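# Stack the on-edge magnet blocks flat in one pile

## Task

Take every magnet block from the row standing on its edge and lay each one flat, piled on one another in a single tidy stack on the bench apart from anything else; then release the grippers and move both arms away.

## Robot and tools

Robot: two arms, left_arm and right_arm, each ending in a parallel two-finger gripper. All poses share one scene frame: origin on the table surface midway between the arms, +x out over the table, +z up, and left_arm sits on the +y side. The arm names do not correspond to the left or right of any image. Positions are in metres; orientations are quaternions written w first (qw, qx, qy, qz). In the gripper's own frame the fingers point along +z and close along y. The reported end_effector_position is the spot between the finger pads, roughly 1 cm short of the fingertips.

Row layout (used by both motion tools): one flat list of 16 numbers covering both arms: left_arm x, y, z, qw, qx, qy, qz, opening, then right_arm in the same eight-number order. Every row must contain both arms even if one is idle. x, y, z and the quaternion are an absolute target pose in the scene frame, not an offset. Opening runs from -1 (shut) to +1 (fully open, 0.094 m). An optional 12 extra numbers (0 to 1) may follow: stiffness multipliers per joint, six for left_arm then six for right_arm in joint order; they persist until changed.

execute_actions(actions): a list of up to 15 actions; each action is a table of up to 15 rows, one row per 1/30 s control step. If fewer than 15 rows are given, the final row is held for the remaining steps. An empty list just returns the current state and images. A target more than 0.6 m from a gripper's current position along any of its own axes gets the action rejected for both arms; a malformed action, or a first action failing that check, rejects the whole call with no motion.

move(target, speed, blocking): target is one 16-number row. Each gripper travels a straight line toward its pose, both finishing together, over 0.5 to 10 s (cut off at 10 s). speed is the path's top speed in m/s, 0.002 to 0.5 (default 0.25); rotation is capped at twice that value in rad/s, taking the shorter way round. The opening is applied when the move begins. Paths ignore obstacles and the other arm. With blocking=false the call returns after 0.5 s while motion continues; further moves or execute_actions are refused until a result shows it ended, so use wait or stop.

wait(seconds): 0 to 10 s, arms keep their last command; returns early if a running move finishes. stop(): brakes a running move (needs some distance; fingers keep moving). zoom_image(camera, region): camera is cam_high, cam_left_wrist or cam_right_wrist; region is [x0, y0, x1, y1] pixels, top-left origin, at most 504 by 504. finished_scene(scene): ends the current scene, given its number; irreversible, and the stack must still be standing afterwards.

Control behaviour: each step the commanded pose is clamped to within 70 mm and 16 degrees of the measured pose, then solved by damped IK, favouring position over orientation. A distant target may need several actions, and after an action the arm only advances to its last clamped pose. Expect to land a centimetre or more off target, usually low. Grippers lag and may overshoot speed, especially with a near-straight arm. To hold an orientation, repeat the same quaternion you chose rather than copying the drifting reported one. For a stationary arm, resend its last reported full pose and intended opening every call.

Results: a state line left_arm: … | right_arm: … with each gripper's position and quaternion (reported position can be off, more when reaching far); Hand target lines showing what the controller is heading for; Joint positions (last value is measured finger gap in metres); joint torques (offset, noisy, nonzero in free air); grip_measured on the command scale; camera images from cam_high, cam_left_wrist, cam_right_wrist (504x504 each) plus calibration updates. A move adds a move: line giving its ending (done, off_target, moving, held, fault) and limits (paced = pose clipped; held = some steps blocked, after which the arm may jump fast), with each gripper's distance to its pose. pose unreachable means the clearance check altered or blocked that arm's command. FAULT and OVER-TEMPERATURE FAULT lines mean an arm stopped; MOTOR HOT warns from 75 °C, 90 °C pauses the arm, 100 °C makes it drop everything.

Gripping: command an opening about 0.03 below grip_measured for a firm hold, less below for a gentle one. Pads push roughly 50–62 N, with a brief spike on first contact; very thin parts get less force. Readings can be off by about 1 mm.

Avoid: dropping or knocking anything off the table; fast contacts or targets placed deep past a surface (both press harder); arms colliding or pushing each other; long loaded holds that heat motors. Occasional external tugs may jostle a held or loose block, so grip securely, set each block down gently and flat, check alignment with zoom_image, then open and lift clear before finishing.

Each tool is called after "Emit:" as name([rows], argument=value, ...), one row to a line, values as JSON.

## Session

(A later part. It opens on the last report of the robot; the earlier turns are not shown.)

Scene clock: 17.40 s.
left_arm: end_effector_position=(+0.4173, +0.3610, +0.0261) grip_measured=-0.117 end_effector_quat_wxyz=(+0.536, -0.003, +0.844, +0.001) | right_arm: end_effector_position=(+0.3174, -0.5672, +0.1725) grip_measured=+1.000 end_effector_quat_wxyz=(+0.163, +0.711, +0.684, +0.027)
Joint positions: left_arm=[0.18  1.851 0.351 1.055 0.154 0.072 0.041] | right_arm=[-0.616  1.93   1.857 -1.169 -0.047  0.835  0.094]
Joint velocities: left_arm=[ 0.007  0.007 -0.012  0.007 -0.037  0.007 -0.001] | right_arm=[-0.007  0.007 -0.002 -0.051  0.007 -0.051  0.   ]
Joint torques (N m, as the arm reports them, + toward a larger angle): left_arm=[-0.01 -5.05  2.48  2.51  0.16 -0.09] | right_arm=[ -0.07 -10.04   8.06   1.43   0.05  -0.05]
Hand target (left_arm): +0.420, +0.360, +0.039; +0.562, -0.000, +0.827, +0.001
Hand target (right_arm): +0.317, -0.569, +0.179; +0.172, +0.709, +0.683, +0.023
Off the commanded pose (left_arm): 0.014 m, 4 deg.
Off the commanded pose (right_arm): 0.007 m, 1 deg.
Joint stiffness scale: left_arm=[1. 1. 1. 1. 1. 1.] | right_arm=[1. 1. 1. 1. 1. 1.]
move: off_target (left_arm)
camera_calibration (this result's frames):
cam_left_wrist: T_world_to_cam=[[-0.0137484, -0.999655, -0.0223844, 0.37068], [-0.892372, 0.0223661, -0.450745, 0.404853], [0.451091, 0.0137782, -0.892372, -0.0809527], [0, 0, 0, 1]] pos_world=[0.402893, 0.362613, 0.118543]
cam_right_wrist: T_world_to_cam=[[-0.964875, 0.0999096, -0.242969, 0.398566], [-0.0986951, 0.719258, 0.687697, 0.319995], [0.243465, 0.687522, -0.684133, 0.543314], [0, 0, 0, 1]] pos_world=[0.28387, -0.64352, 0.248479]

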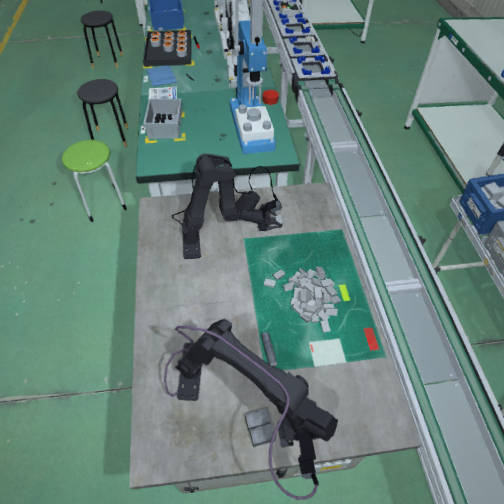

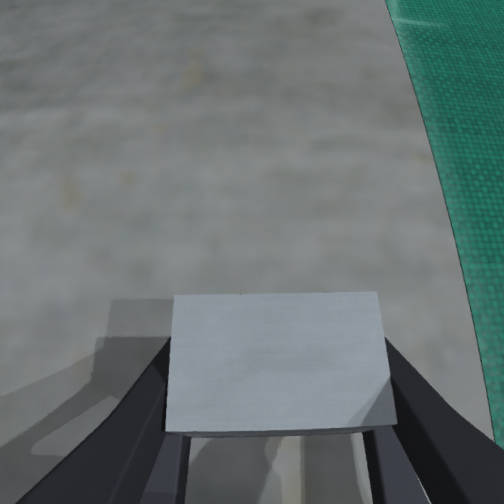

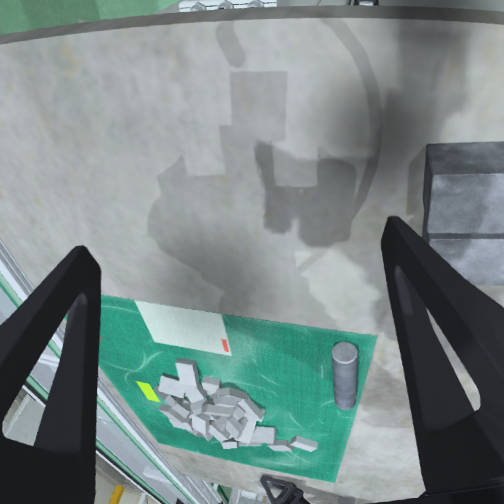

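Emit:
execute_actions([
  [[0.42,0.36,0.036,0.565,0,0.83,0,-0.17,0.317,-0.569,0.179,0.172,0.709,0.683,0.023,1]],
  [[0.42,0.36,0.033,0.565,0,0.83,0,-0.17,0.317,-0.569,0.179,0.172,0.709,0.683,0.023,1]],
])

Emit:
execute_actions([
  [[0.42,0.36,0.033,0.565,0,0.83,0,0.5,0.317,-0.569,0.179,0.172,0.709,0.683,0.023,1]],
])

Emit:
move(target=[0.40,0.36,0.11,0.5,0,0.866,0,0.5,0.317,-0.569,0.179,0.172,0.709,0.683,0.023,1], speed=0.15)

Emit:
move(target=[0.3,0.36,0.15,0.15,0.15,0.97,0,0.5,0.317,-0.569,0.179,0.172,0.709,0.683,0.023,1], speed=0.35)

Emit:
move(target=[0.21,0.42,0.05,-0.163,0.64,0.737,0.142,0.5,0.317,-0.569,0.179,0.172,0.709,0.683,0.023,1], speed=0.35)

Scene clock: 18.77 s.
left_arm: end_effector_position=(+0.4201, +0.3611, +0.0256) grip_measured=-0.117 end_effector_quat_wxyz=(+0.546, -0.001, +0.838, +0.002) | right_arm: end_effector_position=(+0.3174, -0.5672, +0.1725) grip_measured=+1.000 end_effector_quat_wxyz=(+0.163, +0.711, +0.684, +0.027)
Joint positions: left_arm=[0.18  1.89  0.351 1.118 0.157 0.072 0.041] | right_arm=[-0.616  1.93   1.857 -1.169 -0.047  0.835  0.094]
Joint velocities: left_arm=[-0.007 -0.007  0.012 -0.037 -0.022  0.022 -0.   ] | right_arm=[-0.012  0.002 -0.002 -0.007  0.051  0.022  0.   ]
Joint torques (N m, as the arm reports them, + toward a larger angle): left_arm=[ 0.03 -5.01  2.01  2.42  0.14 -0.1 ] | right_arm=[ -0.04 -10.06   8.06   1.43   0.04  -0.05]
Hand target (left_arm): +0.420, +0.360, +0.033; +0.562, -0.000, +0.827, +0.000
Hand target (right_arm): +0.317, -0.569, +0.179; +0.172, +0.709, +0.683, +0.023
Off the commanded pose (left_arm): 0.007 m, 2 deg.
Off the commanded pose (right_arm): 0.007 m, 1 deg.
Joint stiffness scale: left_arm=[1. 1. 1. 1. 1. 1.] | right_arm=[1. 1. 1. 1. 1. 1.]
camera_calibration (this result's frames):
cam_left_wrist: T_world_to_cam=[[-0.014951, -0.99957, -0.0252336, 0.371351], [-0.881514, 0.0250877, -0.471491, 0.402145], [0.471921, 0.0151945, -0.88151, -0.092202], [0, 0, 0, 1]] pos_world=[0.403561, 0.362503, 0.117701]
cam_right_wrist: T_world_to_cam=[[-0.964875, 0.0999096, -0.242969, 0.398566], [-0.0986951, 0.719258, 0.687697, 0.319995], [0.243465, 0.687522, -0.684133, 0.543314], [0, 0, 0, 1]] pos_world=[0.28387, -0.64352, 0.248479]

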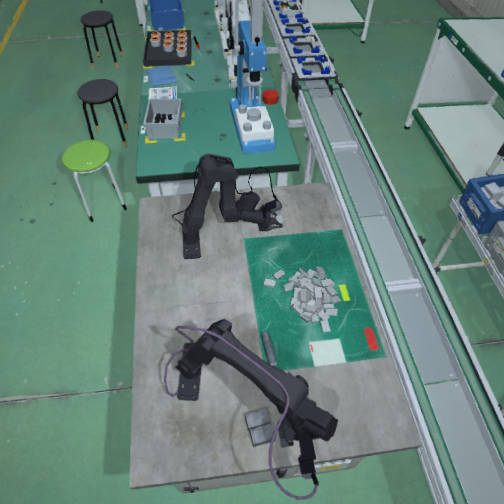

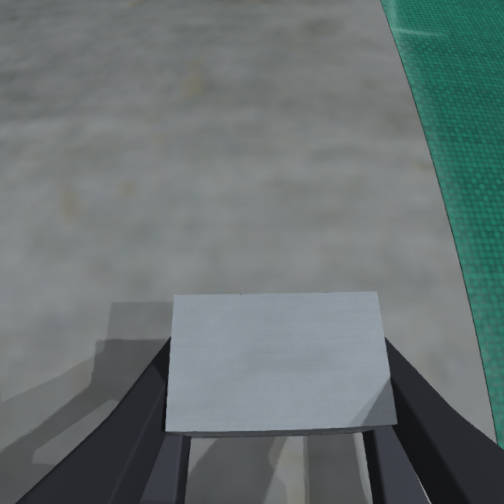

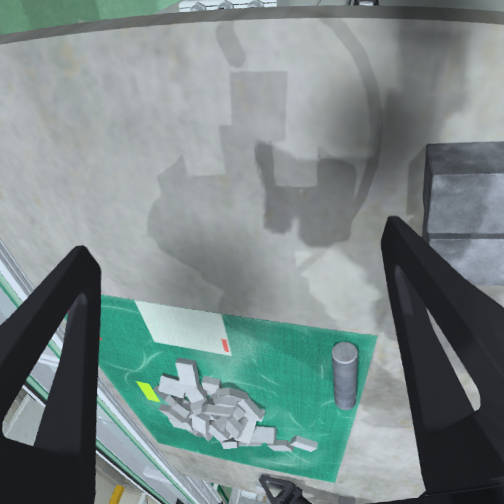

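Scene clock: 19.27 s.
left_arm: end_effector_position=(+0.4226, +0.3615, +0.0316) grip_measured=+0.498 end_effector_quat_wxyz=(+0.557, -0.000, +0.831, +0.004) | right_arm: end_effector_position=(+0.3174, -0.5672, +0.1725) grip_measured=+1.000 end_effector_quat_wxyz=(+0.163, +0.711, +0.684, +0.027)
Joint positions: left_arm=[0.18  1.89  0.351 1.144 0.157 0.072 0.07 ] | right_arm=[-0.616  1.93   1.857 -1.169 -0.047  0.835  0.094]
Joint velocities: left_arm=[-0.007 -0.012 -0.007 -0.051 -0.066 -0.007 -0.   ] | right_arm=[ 0.002  0.012  0.002  0.022 -0.022 -0.007  0.   ]
Joint torques (N m, as the arm reports them, + toward a larger angle): left_arm=[ 0.05 -4.94  2.01  2.17  0.15 -0.11] | right_arm=[ -0.02 -10.03   8.05   1.45   0.05  -0.04]
Hand target (left_arm): +0.420, +0.360, +0.033; +0.562, -0.000, +0.827, +0.000
Hand target (right_arm): +0.317, -0.569, +0.179; +0.172, +0.709, +0.683, +0.023
Off the commanded pose (left_arm): 0.003 m, 1 deg.
Off the commanded pose (right_arm): 0.007 m, 1 deg.
Joint stiffness scale: left_arm=[1. 1. 1. 1. 1. 1.] | right_arm=[1. 1. 1. 1. 1. 1.]
camera_calibration (this result's frames):
cam_left_wrist: T_world_to_cam=[[-0.0142323, -0.999442, -0.0302316, 0.371799], [-0.869003, 0.0273191, -0.494052, 0.401796], [0.494602, 0.0192399, -0.868907, -0.0996051], [0, 0, 0, 1]] pos_world=[0.403718, 0.362531, 0.1232]
cam_right_wrist: T_world_to_cam=[[-0.964875, 0.0999096, -0.242969, 0.398566], [-0.0986951, 0.719258, 0.687697, 0.319995], [0.243465, 0.687522, -0.684133, 0.543314], [0, 0, 0, 1]] pos_world=[0.28387, -0.64352, 0.248479]

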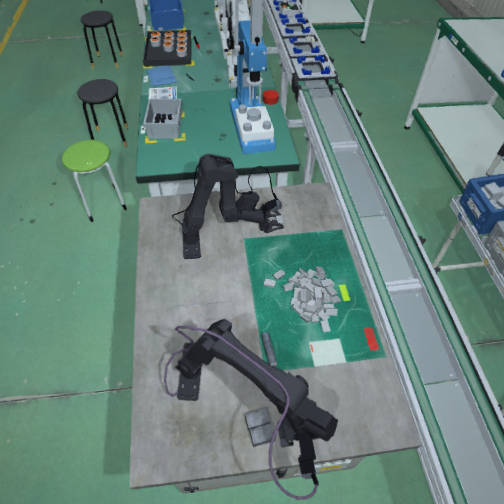

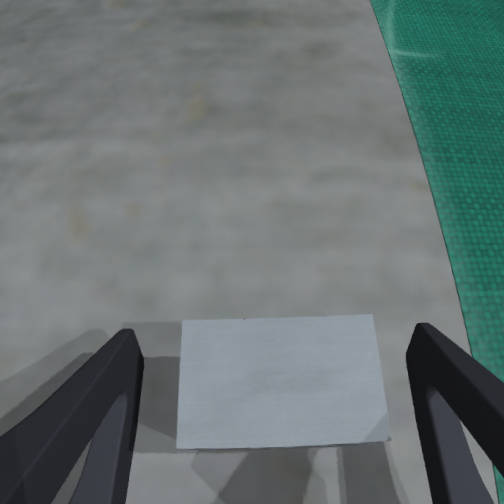

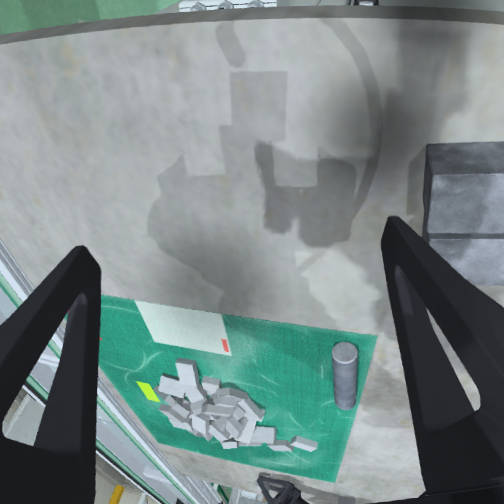

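Scene clock: 20.70 s.
left_arm: end_effector_position=(+0.3877, +0.3552, +0.0913) grip_measured=+0.498 end_effector_quat_wxyz=(+0.478, -0.002, +0.878, -0.007) | right_arm: end_effector_position=(+0.3174, -0.5672, +0.1725) grip_measured=+1.000 end_effector_quat_wxyz=(+0.163, +0.711, +0.684, +0.027)
Joint positions: left_arm=[0.18  1.31  0.447 0.282 0.158 0.086 0.07 ] | right_arm=[-0.616  1.93   1.857 -1.169 -0.047  0.835  0.094]
Joint velocities: left_arm=[-0.002 -0.002  0.002  0.051 -0.007 -0.037  0.   ] | right_arm=[-0.002  0.002  0.007 -0.007 -0.095 -0.022  0.   ]
Joint torques (N m, as the arm reports them, + toward a larger angle): left_arm=[ 0.84 -4.14  8.55  1.69  0.13  0.05] | right_arm=[ -0.03 -10.05   8.08   1.44   0.06  -0.05]
Hand target (left_arm): +0.397, +0.360, +0.112; +0.500, +0.001, +0.866, -0.000
Hand target (right_arm): +0.317, -0.569, +0.179; +0.172, +0.709, +0.683, +0.023
Off the commanded pose (left_arm): 0.023 m, 3 deg.
Off the commanded pose (right_arm): 0.007 m, 1 deg.
Joint stiffness scale: left_arm=[1. 1. 1. 1. 1. 1.] | right_arm=[1. 1. 1. 1. 1. 1.]
move: off_target (left_arm)
camera_calibration (this result's frames):
cam_left_wrist: T_world_to_cam=[[-0.0250121, -0.999667, -0.0063294, 0.368816], [-0.944443, 0.025705, -0.32767, 0.41571], [0.327723, -0.00221794, -0.944771, 0.0489028], [0, 0, 0, 1]] pos_world=[0.385812, 0.358115, 0.184752]
cam_right_wrist: T_world_to_cam=[[-0.964875, 0.0999096, -0.242969, 0.398566], [-0.0986951, 0.719258, 0.687697, 0.319995], [0.243465, 0.687522, -0.684133, 0.543314], [0, 0, 0, 1]] pos_world=[0.28387, -0.64352, 0.248479]

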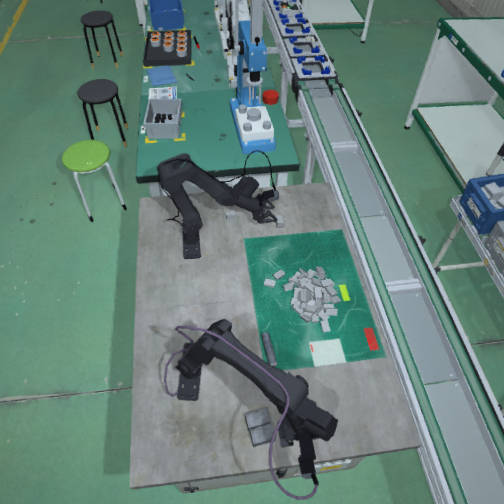

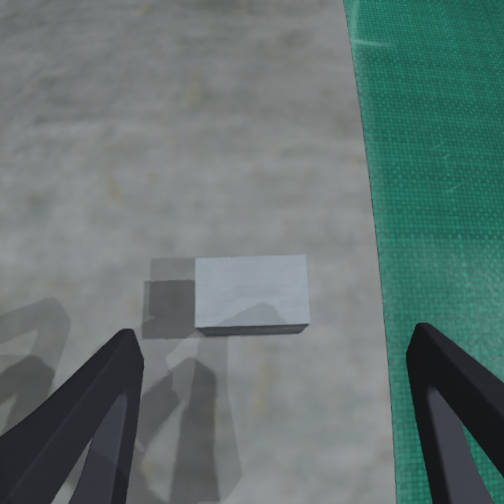

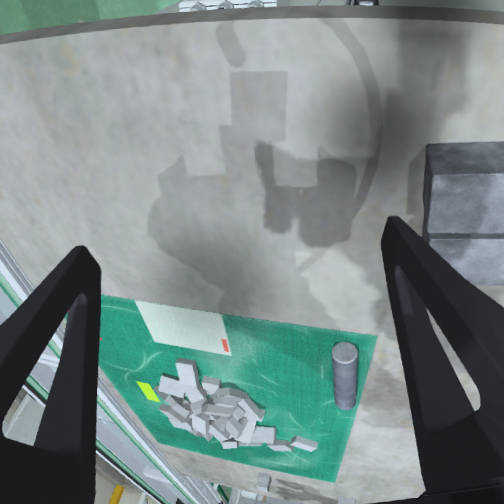

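Scene clock: 22.53 s.
left_arm: end_effector_position=(+0.2918, +0.3581, +0.1385) grip_measured=+0.498 end_effector_quat_wxyz=(+0.142, +0.151, +0.978, -0.008) | right_arm: end_effector_position=(+0.3174, -0.5672, +0.1725) grip_measured=+1.000 end_effector_quat_wxyz=(+0.163, +0.711, +0.684, +0.028)
Joint positions: left_arm=[ 0.228  1.313  1.087 -1.085  0.119  0.514  0.07 ] | right_arm=[-0.616  1.93   1.857 -1.169 -0.047  0.835  0.094]
Joint velocities: left_arm=[-0.007 -0.012 -0.007 -0.037 -0.022 -0.007 -0.   ] | right_arm=[-0.002 -0.012  0.002  0.007  0.007 -0.037  0.   ]
Joint torques (N m, as the arm reports them, + toward a larger angle): left_arm=[ 0.16 -3.01  8.67  0.51  0.11  0.05] | right_arm=[ -0.08 -10.04   8.04   1.43   0.04  -0.03]
Hand target (left_arm): +0.298, +0.360, +0.149; +0.152, +0.155, +0.976, -0.003
Hand target (right_arm): +0.317, -0.569, +0.179; +0.172, +0.709, +0.683, +0.023
Off the commanded pose (left_arm): 0.014 m, 1 deg.
Off the commanded pose (right_arm): 0.007 m, 1 deg.
Joint stiffness scale: left_arm=[1. 1. 1. 1. 1. 1.] | right_arm=[1. 1. 1. 1. 1. 1.]
move: off_target (left_arm)
camera_calibration (this result's frames):
cam_left_wrist: T_world_to_cam=[[-0.325959, -0.945004, -0.0267808, 0.440733], [-0.8808, 0.293279, 0.371723, 0.129348], [-0.343426, 0.144755, -0.927957, 0.265876], [0, 0, 0, 1]] pos_world=[0.348899, 0.340073, 0.210443]
cam_right_wrist: T_world_to_cam=[[-0.964826, 0.099853, -0.243189, 0.398597], [-0.0989588, 0.71907, 0.687856, 0.319912], [0.243555, 0.687727, -0.683895, 0.543318], [0, 0, 0, 1]] pos_world=[0.283907, -0.643494, 0.248454]

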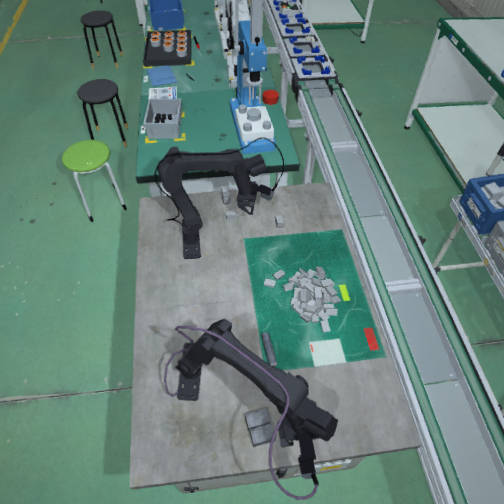

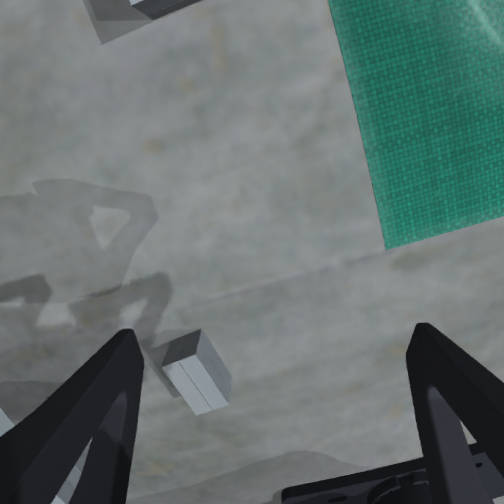

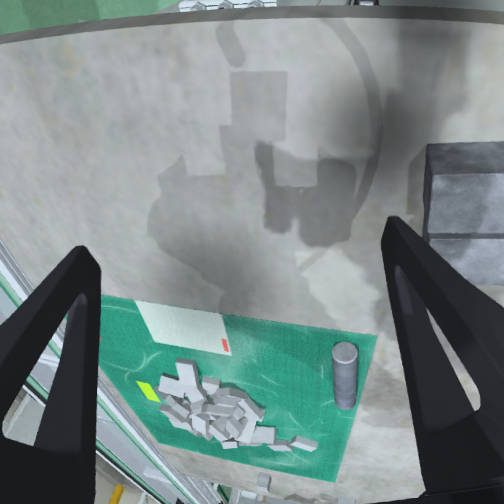

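Scene clock: 25.07 s.
left_arm: end_effector_position=(+0.2121, +0.4209, +0.0489) grip_measured=+0.498 end_effector_quat_wxyz=(-0.165, +0.635, +0.744, +0.129) | right_arm: end_effector_position=(+0.3175, -0.5671, +0.1725) grip_measured=+1.000 end_effector_quat_wxyz=(+0.163, +0.711, +0.684, +0.028)
Joint positions: left_arm=[ 0.153  1.387  0.754 -0.96  -0.422  1.558  0.07 ] | right_arm=[-0.616  1.93   1.857 -1.169 -0.048  0.835  0.094]
Joint velocities: left_arm=[ 0.002 -0.017 -0.007 -0.022  0.007 -0.007 -0.001] | right_arm=[ 0.012  0.002  0.002 -0.066 -0.007  0.022  0.   ]
Joint torques (N m, as the arm reports them, + toward a larger angle): left_arm=[-0.85 -4.12  4.08  0.18 -0.35  0.07] | right_arm=[ -0.09 -10.01   8.1    1.42   0.06  -0.05]
Hand target (left_arm): +0.213, +0.420, +0.049; -0.164, +0.641, +0.737, +0.137
Hand target (right_arm): +0.317, -0.569, +0.179; +0.172, +0.709, +0.683, +0.023
Off the commanded pose (left_arm): 0.003 m, 2 deg.
Off the commanded pose (right_arm): 0.007 m, 1 deg.
Joint stiffness scale: left_arm=[1. 1. 1. 1. 1. 1.] | right_arm=[1. 1. 1. 1. 1. 1.]
move: done
camera_calibration (this result's frames):
cam_left_wrist: T_world_to_cam=[[-0.989865, -0.137286, 0.0363383, 0.26944], [-0.0323103, 0.46688, 0.88373, -0.204018], [-0.13829, 0.873599, -0.466584, -0.226643], [0, 0, 0, 1]] pos_world=[0.228775, 0.330238, 0.0647579]
cam_right_wrist: T_world_to_cam=[[-0.964776, 0.0997964, -0.243409, 0.398629], [-0.0992226, 0.718881, 0.688015, 0.319829], [0.243644, 0.687932, -0.683657, 0.543322], [0, 0, 0, 1]] pos_world=[0.283945, -0.643469, 0.248429]

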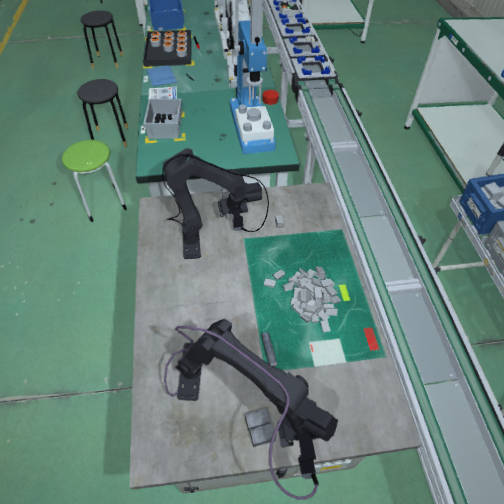

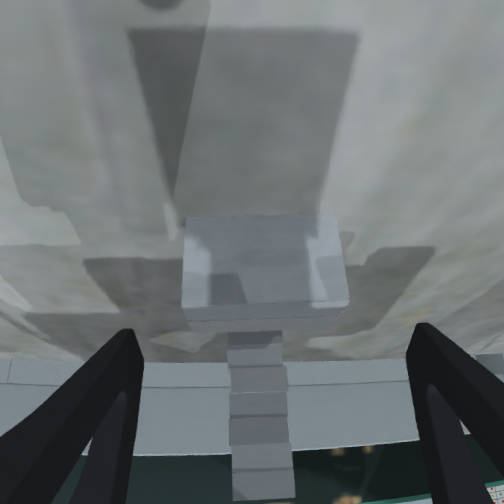

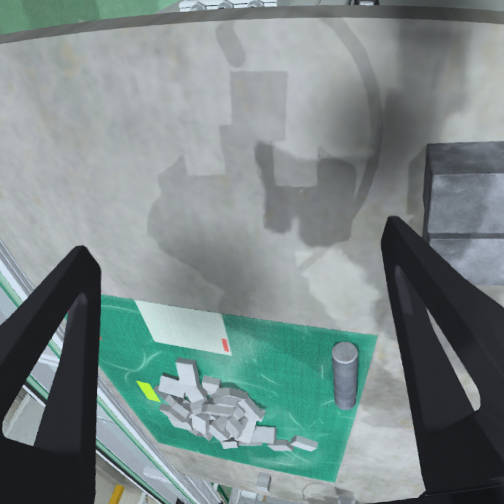

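Emit:
move(target=[0.211,0.432,0.015,-0.163,0.64,0.737,0.142,0.4,0.317,-0.569,0.179,0.172,0.709,0.683,0.023,1], speed=0.04)

Scene clock: 26.60 s.
left_arm: end_effector_position=(+0.2155, +0.4290, +0.0185) grip_measured=+0.402 end_effector_quat_wxyz=(-0.157, +0.641, +0.737, +0.144) | right_arm: end_effector_position=(+0.3175, -0.5671, +0.1725) grip_measured=+1.000 end_effector_quat_wxyz=(+0.163, +0.711, +0.684, +0.028)
Joint positions: left_arm=[ 0.184  1.43   0.652 -0.762 -0.428  1.619  0.066] | right_arm=[-0.616  1.93   1.857 -1.169 -0.048  0.835  0.094]
Joint velocities: left_arm=[ 0.027 -0.007  0.002 -0.081  0.007  0.007  0.   ] | right_arm=[-0.012 -0.002  0.007 -0.022 -0.037 -0.007  0.   ]
Joint torques (N m, as the arm reports them, + toward a larger angle): left_arm=[ 1.03 -2.77  3.88  0.3  -0.35  0.05] | right_arm=[-0.05 -9.97  8.03  1.44  0.06 -0.05]
Hand target (left_arm): +0.212, +0.432, +0.015; -0.164, +0.640, +0.737, +0.142
Hand target (right_arm): +0.317, -0.569, +0.179; +0.172, +0.709, +0.683, +0.023
Off the commanded pose (left_arm): 0.006 m, 1 deg.
Off the commanded pose (right_arm): 0.007 m, 1 deg.
Joint stiffness scale: left_arm=[1. 1. 1. 1. 1. 1.] | right_arm=[1. 1. 1. 1. 1. 1.]
move: done
camera_calibration (this result's frames):
cam_left_wrist: T_world_to_cam=[[-0.993503, -0.113434, 0.00916352, 0.26605], [-0.0440954, 0.457931, 0.887893, -0.174591], [-0.104914, 0.881721, -0.459958, -0.258161], [0, 0, 0, 1]] pos_world=[0.229538, 0.337756, 0.0338369]
cam_right_wrist: T_world_to_cam=[[-0.964776, 0.0997964, -0.243409, 0.398629], [-0.0992226, 0.718881, 0.688015, 0.319829], [0.243644, 0.687932, -0.683657, 0.543322], [0, 0, 0, 1]] pos_world=[0.283945, -0.643469, 0.248429]

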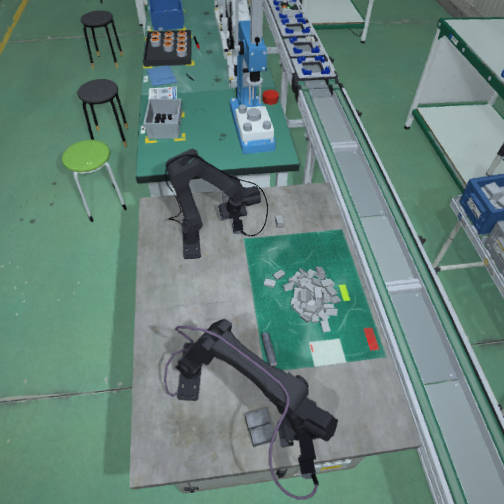

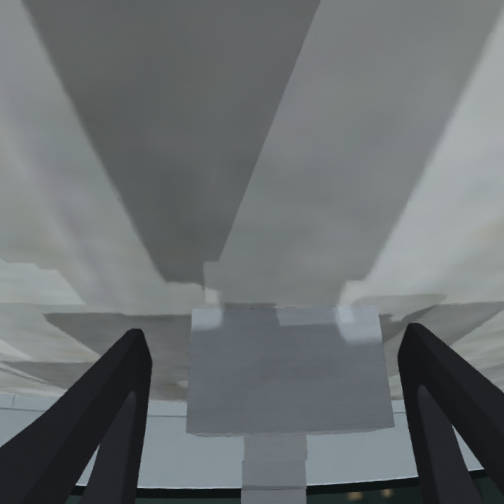

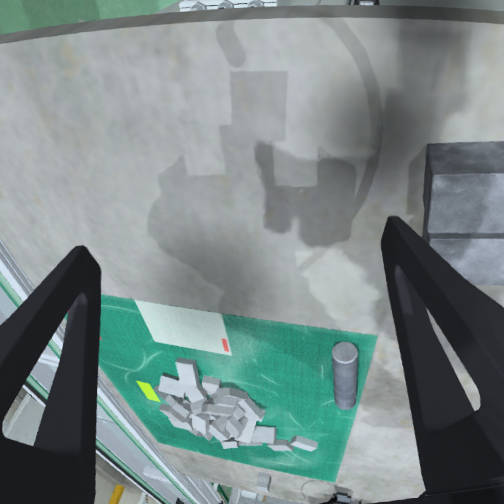

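Emit:
execute_actions([
  [[0.211,0.432,0.015,-0.163,0.64,0.737,0.142,0.08,0.317,-0.569,0.179,0.172,0.709,0.683,0.023,1]],
  [[0.211,0.432,0.015,-0.163,0.64,0.737,0.142,-0.04,0.317,-0.569,0.179,0.172,0.709,0.683,0.023,1]],
  [[0.211,0.432,0.015,-0.163,0.64,0.737,0.142,-0.17,0.317,-0.569,0.179,0.172,0.709,0.683,0.023,1]],
])

Emit:
move(target=[0.215,0.40,0.075,-0.163,0.64,0.737,0.142,-0.17,0.317,-0.569,0.179,0.172,0.709,0.683,0.023,1], speed=0.08)

Emit:
move(target=[0.3,0.36,0.17,0.15,0.15,0.97,0,-0.17,0.317,-0.569,0.179,0.172,0.709,0.683,0.023,1], speed=0.3)

Emit:
move(target=[0.425,0.36,0.13,0.565,0,0.83,0,-0.17,0.317,-0.569,0.179,0.172,0.709,0.683,0.023,1])

Emit:
move(target=[0.424,0.36,0.075,0.565,0,0.83,0,-0.17,0.317,-0.569,0.179,0.172,0.709,0.683,0.023,1], speed=0.04)

Scene clock: 28.60 s.
left_arm: end_effector_position=(+0.2156, +0.4291, +0.0184) grip_measured=-0.122 end_effector_quat_wxyz=(-0.157, +0.642, +0.737, +0.144) | right_arm: end_effector_position=(+0.3175, -0.5671, +0.1725) grip_measured=+1.000 end_effector_quat_wxyz=(+0.163, +0.711, +0.684, +0.028)
Joint positions: left_arm=[ 0.184  1.43   0.651 -0.76  -0.428  1.621  0.041] | right_arm=[-0.616  1.93   1.857 -1.169 -0.048  0.835  0.094]
Joint velocities: left_arm=[-0.002 -0.007  0.002 -0.095  0.022 -0.022 -0.001] | right_arm=[-0.002 -0.012 -0.007  0.081  0.051 -0.007  0.   ]
Joint torques (N m, as the arm reports them, + toward a larger angle): left_arm=[ 1.05 -3.04  3.8   0.29 -0.34  0.05] | right_arm=[ -0.03 -10.     8.06   1.43   0.06  -0.04]
Hand target (left_arm): +0.211, +0.432, +0.015; -0.163, +0.640, +0.737, +0.142
Hand target (right_arm): +0.317, -0.569, +0.179; +0.172, +0.709, +0.683, +0.023
Off the commanded pose (left_arm): 0.006 m, 1 deg.
Off the commanded pose (right_arm): 0.007 m, 1 deg.
Joint stiffness scale: left_arm=[1. 1. 1. 1. 1. 1.] | right_arm=[1. 1. 1. 1. 1. 1.]
camera_calibration (this result's frames):
cam_left_wrist: T_world_to_cam=[[-0.993662, -0.112072, 0.00868284, 0.265672], [-0.043844, 0.457539, 0.888108, -0.174401], [-0.103505, 0.882099, -0.459553, -0.258758], [0, 0, 0, 1]] pos_world=[0.229559, 0.33782, 0.0336674]
cam_right_wrist: T_world_to_cam=[[-0.964776, 0.0997964, -0.243409, 0.398629], [-0.0992226, 0.718881, 0.688015, 0.319829], [0.243644, 0.687932, -0.683657, 0.543322], [0, 0, 0, 1]] pos_world=[0.283945, -0.643469, 0.248429]

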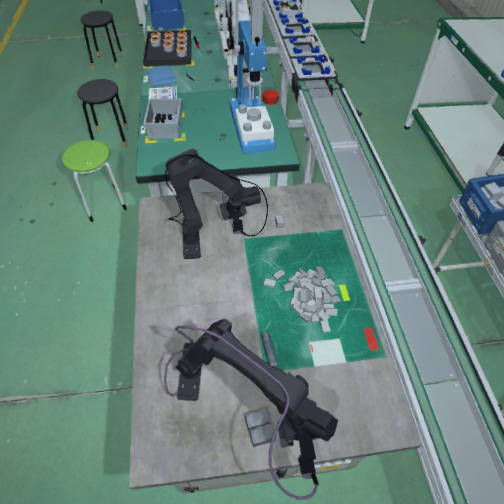

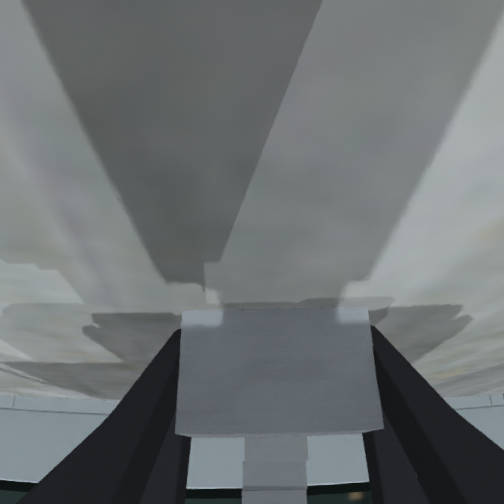

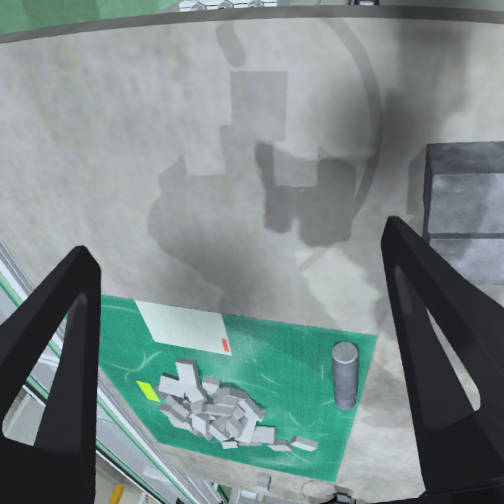

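Scene clock: 29.97 s.
left_arm: end_effector_position=(+0.2056, +0.3997, +0.0598) grip_measured=-0.122 end_effector_quat_wxyz=(-0.173, +0.643, +0.736, +0.122) | right_arm: end_effector_position=(+0.3175, -0.5671, +0.1725) grip_measured=+1.000 end_effector_quat_wxyz=(+0.163, +0.711, +0.684, +0.028)
Joint positions: left_arm=[ 0.048  1.366  0.781 -1.074 -0.419  1.462  0.041] | right_arm=[-0.616  1.93   1.857 -1.169 -0.048  0.835  0.094]
Joint velocities: left_arm=[-0.002  0.002  0.002 -0.051  0.007 -0.022 -0.   ] | right_arm=[ 0.017 -0.002  0.007 -0.007  0.022  0.022  0.   ]
Joint torques (N m, as the arm reports them, + toward a larger angle): left_arm=[-1.01 -4.83  7.93 -0.35 -0.37 -0.12] | right_arm=[ -0.04 -10.05   8.11   1.43   0.05  -0.05]
Hand target (left_arm): +0.213, +0.399, +0.074; -0.161, +0.640, +0.737, +0.141
Hand target (right_arm): +0.317, -0.569, +0.179; +0.172, +0.709, +0.683, +0.023
Off the commanded pose (left_arm): 0.018 m, 3 deg.
Off the commanded pose (right_arm): 0.007 m, 1 deg.
Joint stiffness scale: left_arm=[1. 1. 1. 1. 1. 1.] | right_arm=[1. 1. 1. 1. 1. 1.]
move: off_target (left_arm)
camera_calibration (this result's frames):
cam_left_wrist: T_world_to_cam=[[-0.990812, -0.119922, 0.062539, 0.251353], [-0.000740415, 0.4672, 0.884152, -0.210614], [-0.135247, 0.875981, -0.462996, -0.205696], [0, 0, 0, 1]] pos_world=[0.221067, 0.308727, 0.0752591]
cam_right_wrist: T_world_to_cam=[[-0.964776, 0.0997964, -0.243409, 0.398629], [-0.0992226, 0.718881, 0.688015, 0.319829], [0.243644, 0.687932, -0.683657, 0.543322], [0, 0, 0, 1]] pos_world=[0.283945, -0.643469, 0.248429]

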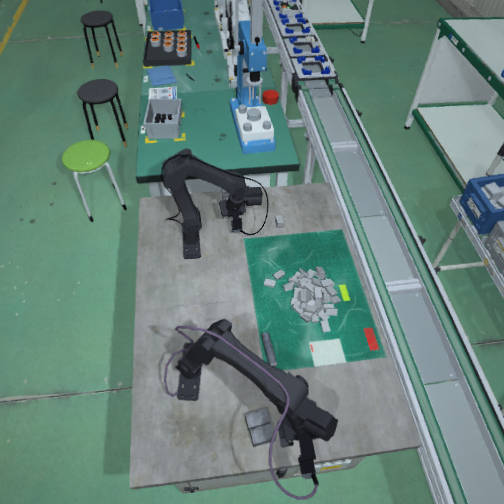

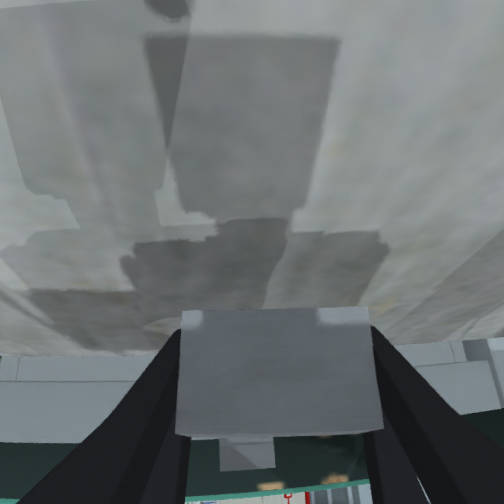

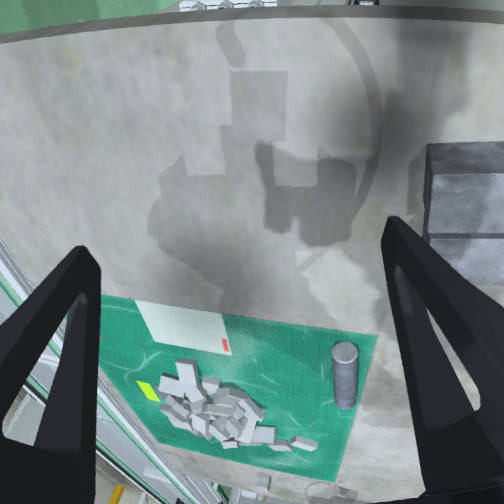

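Scene clock: 32.80 s.
left_arm: end_effector_position=(+0.2819, +0.3577, +0.1498) grip_measured=-0.122 end_effector_quat_wxyz=(+0.105, +0.158, +0.982, -0.006) | right_arm: end_effector_position=(+0.3175, -0.5671, +0.1725) grip_measured=+1.000 end_effector_quat_wxyz=(+0.163, +0.711, +0.684, +0.028)
Joint positions: left_arm=[ 0.213  1.341  1.17  -1.208  0.087  0.52   0.041] | right_arm=[-0.616  1.93   1.857 -1.169 -0.048  0.835  0.094]
Joint velocities: left_arm=[-0.012 -0.012 -0.012 -0.037 -0.051  0.022  0.001] | right_arm=[ 0.012 -0.002 -0.012 -0.066 -0.022  0.007  0.   ]
Joint torques (N m, as the arm reports them, + toward a larger angle): left_arm=[ 0.47 -5.43  8.69  0.78  0.24 -0.13] | right_arm=[  0.   -10.03   8.06   1.44   0.06  -0.04]
Hand target (left_arm): +0.296, +0.360, +0.172; +0.153, +0.152, +0.976, +0.005
Hand target (right_arm): +0.317, -0.569, +0.179; +0.172, +0.709, +0.683, +0.023
Off the commanded pose (left_arm): 0.027 m, 5 deg.
Off the commanded pose (right_arm): 0.007 m, 1 deg.
Joint stiffness scale: left_arm=[1. 1. 1. 1. 1. 1.] | right_arm=[1. 1. 1. 1. 1. 1.]
move: off_target (left_arm)
camera_calibration (this result's frames):
cam_left_wrist: T_world_to_cam=[[-0.340059, -0.940211, -0.0190511, 0.438518], [-0.847336, 0.297555, 0.439866, 0.0953917], [-0.407898, 0.165723, -0.897861, 0.279138], [0, 0, 0, 1]] pos_world=[0.34381, 0.337655, 0.217022]
cam_right_wrist: T_world_to_cam=[[-0.964726, 0.09974, -0.24363, 0.39866], [-0.0994863, 0.718693, 0.688173, 0.319746], [0.243733, 0.688137, -0.683419, 0.543325], [0, 0, 0, 1]] pos_world=[0.283982, -0.643444, 0.248404]

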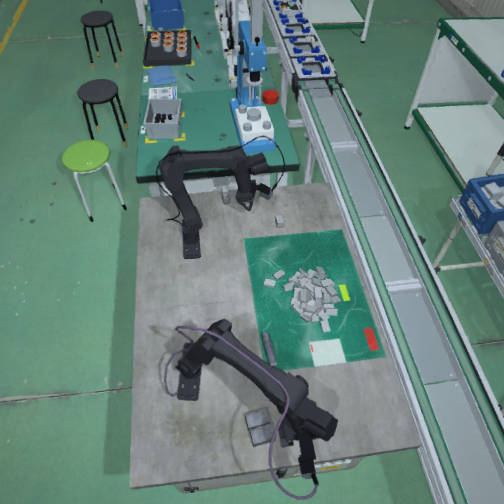

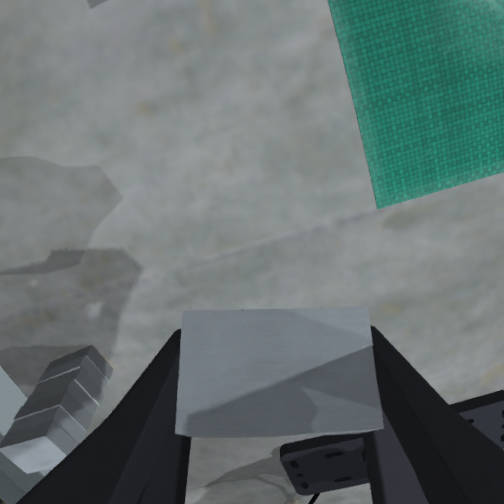

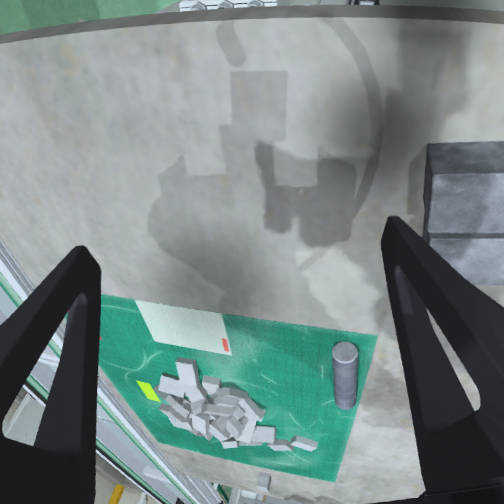

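Scene clock: 35.73 s.
left_arm: end_effector_position=(+0.4172, +0.3625, +0.1140) grip_measured=-0.122 end_effector_quat_wxyz=(+0.528, -0.007, +0.849, +0.006) | right_arm: end_effector_position=(+0.3175, -0.5670, +0.1725) grip_measured=+1.000 end_effector_quat_wxyz=(+0.163, +0.711, +0.684, +0.028)
Joint positions: left_arm=[0.176 1.39  0.492 0.435 0.138 0.072 0.041] | right_arm=[-0.616  1.93   1.857 -1.169 -0.049  0.835  0.094]
Joint velocities: left_arm=[-0.017  0.007  0.017  0.022 -0.007  0.037 -0.002] | right_arm=[ 0.002  0.012 -0.002 -0.022 -0.037 -0.066  0.   ]
Joint torques (N m, as the arm reports them, + toward a larger angle): left_arm=[-1.05 -3.94  5.64  2.56  0.04 -0.12] | right_arm=[ -0.03 -10.01   8.09   1.44   0.06  -0.04]
Hand target (left_arm): +0.425, +0.359, +0.132; +0.562, -0.003, +0.827, +0.006
Hand target (right_arm): +0.317, -0.569, +0.179; +0.172, +0.709, +0.683, +0.023
Off the commanded pose (left_arm): 0.018 m, 5 deg.
Off the commanded pose (right_arm): 0.007 m, 1 deg.
Joint stiffness scale: left_arm=[1. 1. 1. 1. 1. 1.] | right_arm=[1. 1. 1. 1. 1. 1.]
move: off_target (left_arm)
camera_calibration (this result's frames):
cam_left_wrist: T_world_to_cam=[[-0.00290253, -0.999675, -0.0253353, 0.369952], [-0.900921, 0.0136091, -0.433771, 0.449167], [0.433974, 0.0215661, -0.900667, 0.00271867], [0, 0, 0, 1]] pos_world=[0.404558, 0.36366, 0.206657]
cam_right_wrist: T_world_to_cam=[[-0.964676, 0.0996836, -0.24385, 0.398692], [-0.0997501, 0.718505, 0.688332, 0.319663], [0.243823, 0.688342, -0.683181, 0.543329], [0, 0, 0, 1]] pos_world=[0.284019, -0.643418, 0.248379]

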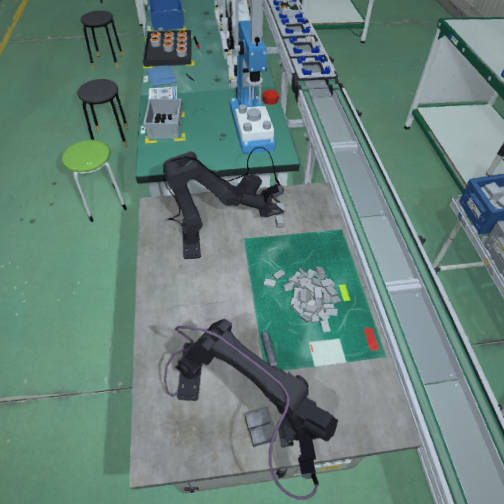

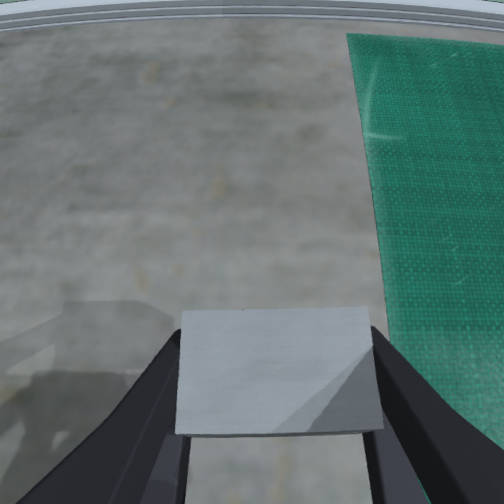

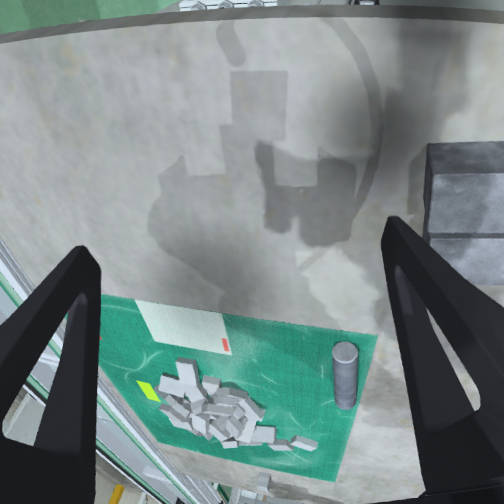

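Scene clock: 37.17 s.
left_arm: end_effector_position=(+0.4190, +0.3607, +0.0584) grip_measured=-0.122 end_effector_quat_wxyz=(+0.531, -0.003, +0.847, +0.001) | right_arm: end_effector_position=(+0.3175, -0.5670, +0.1725) grip_measured=+1.000 end_effector_quat_wxyz=(+0.163, +0.711, +0.684, +0.028)
Joint positions: left_arm=[0.176 1.65  0.392 0.802 0.15  0.072 0.041] | right_arm=[-0.616  1.93   1.857 -1.169 -0.049  0.835  0.094]
Joint velocities: left_arm=[ 0.017  0.017 -0.002  0.051 -0.037  0.037  0.   ] | right_arm=[-0.007 -0.012  0.002  0.051 -0.037  0.007  0.   ]
Joint torques (N m, as the arm reports them, + toward a larger angle): left_arm=[ 0.05 -4.7   3.89  2.56  0.18 -0.1 ] | right_arm=[ -0.06 -10.04   8.05   1.44   0.07  -0.04]
Hand target (left_arm): +0.425, +0.360, +0.074; +0.562, -0.000, +0.827, +0.000
Hand target (right_arm): +0.317, -0.569, +0.179; +0.172, +0.709, +0.683, +0.023
Off the commanded pose (left_arm): 0.017 m, 4 deg.
Off the commanded pose (right_arm): 0.007 m, 1 deg.
Joint stiffness scale: left_arm=[1. 1. 1. 1. 1. 1.] | right_arm=[1. 1. 1. 1. 1. 1.]
move: off_target (left_arm)
camera_calibration (this result's frames):
cam_left_wrist: T_world_to_cam=[[-0.0129954, -0.999686, -0.0214423, 0.370826], [-0.897734, 0.0211083, -0.440032, 0.423065], [0.440347, 0.0135311, -0.897726, -0.048011], [0, 0, 0, 1]] pos_world=[0.40576, 0.362428, 0.151013]
cam_right_wrist: T_world_to_cam=[[-0.964676, 0.0996836, -0.24385, 0.398692], [-0.0997501, 0.718505, 0.688332, 0.319663], [0.243823, 0.688342, -0.683181, 0.543329], [0, 0, 0, 1]] pos_world=[0.284019, -0.643418, 0.248379]

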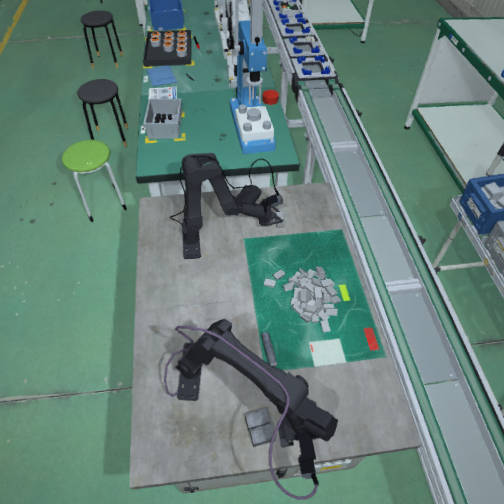

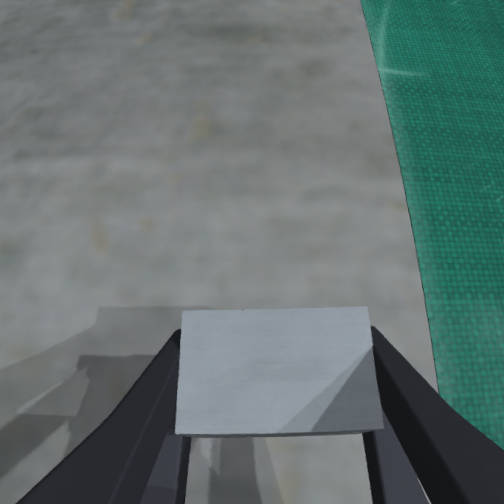

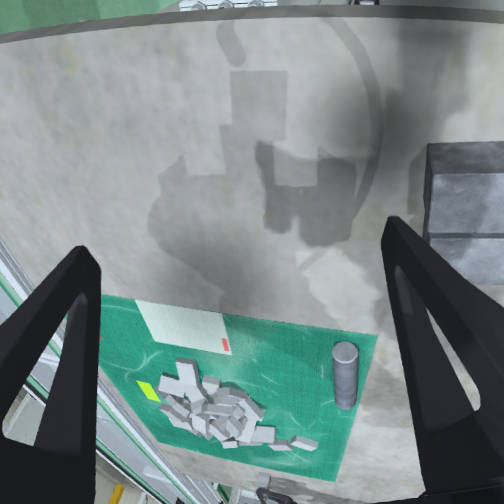

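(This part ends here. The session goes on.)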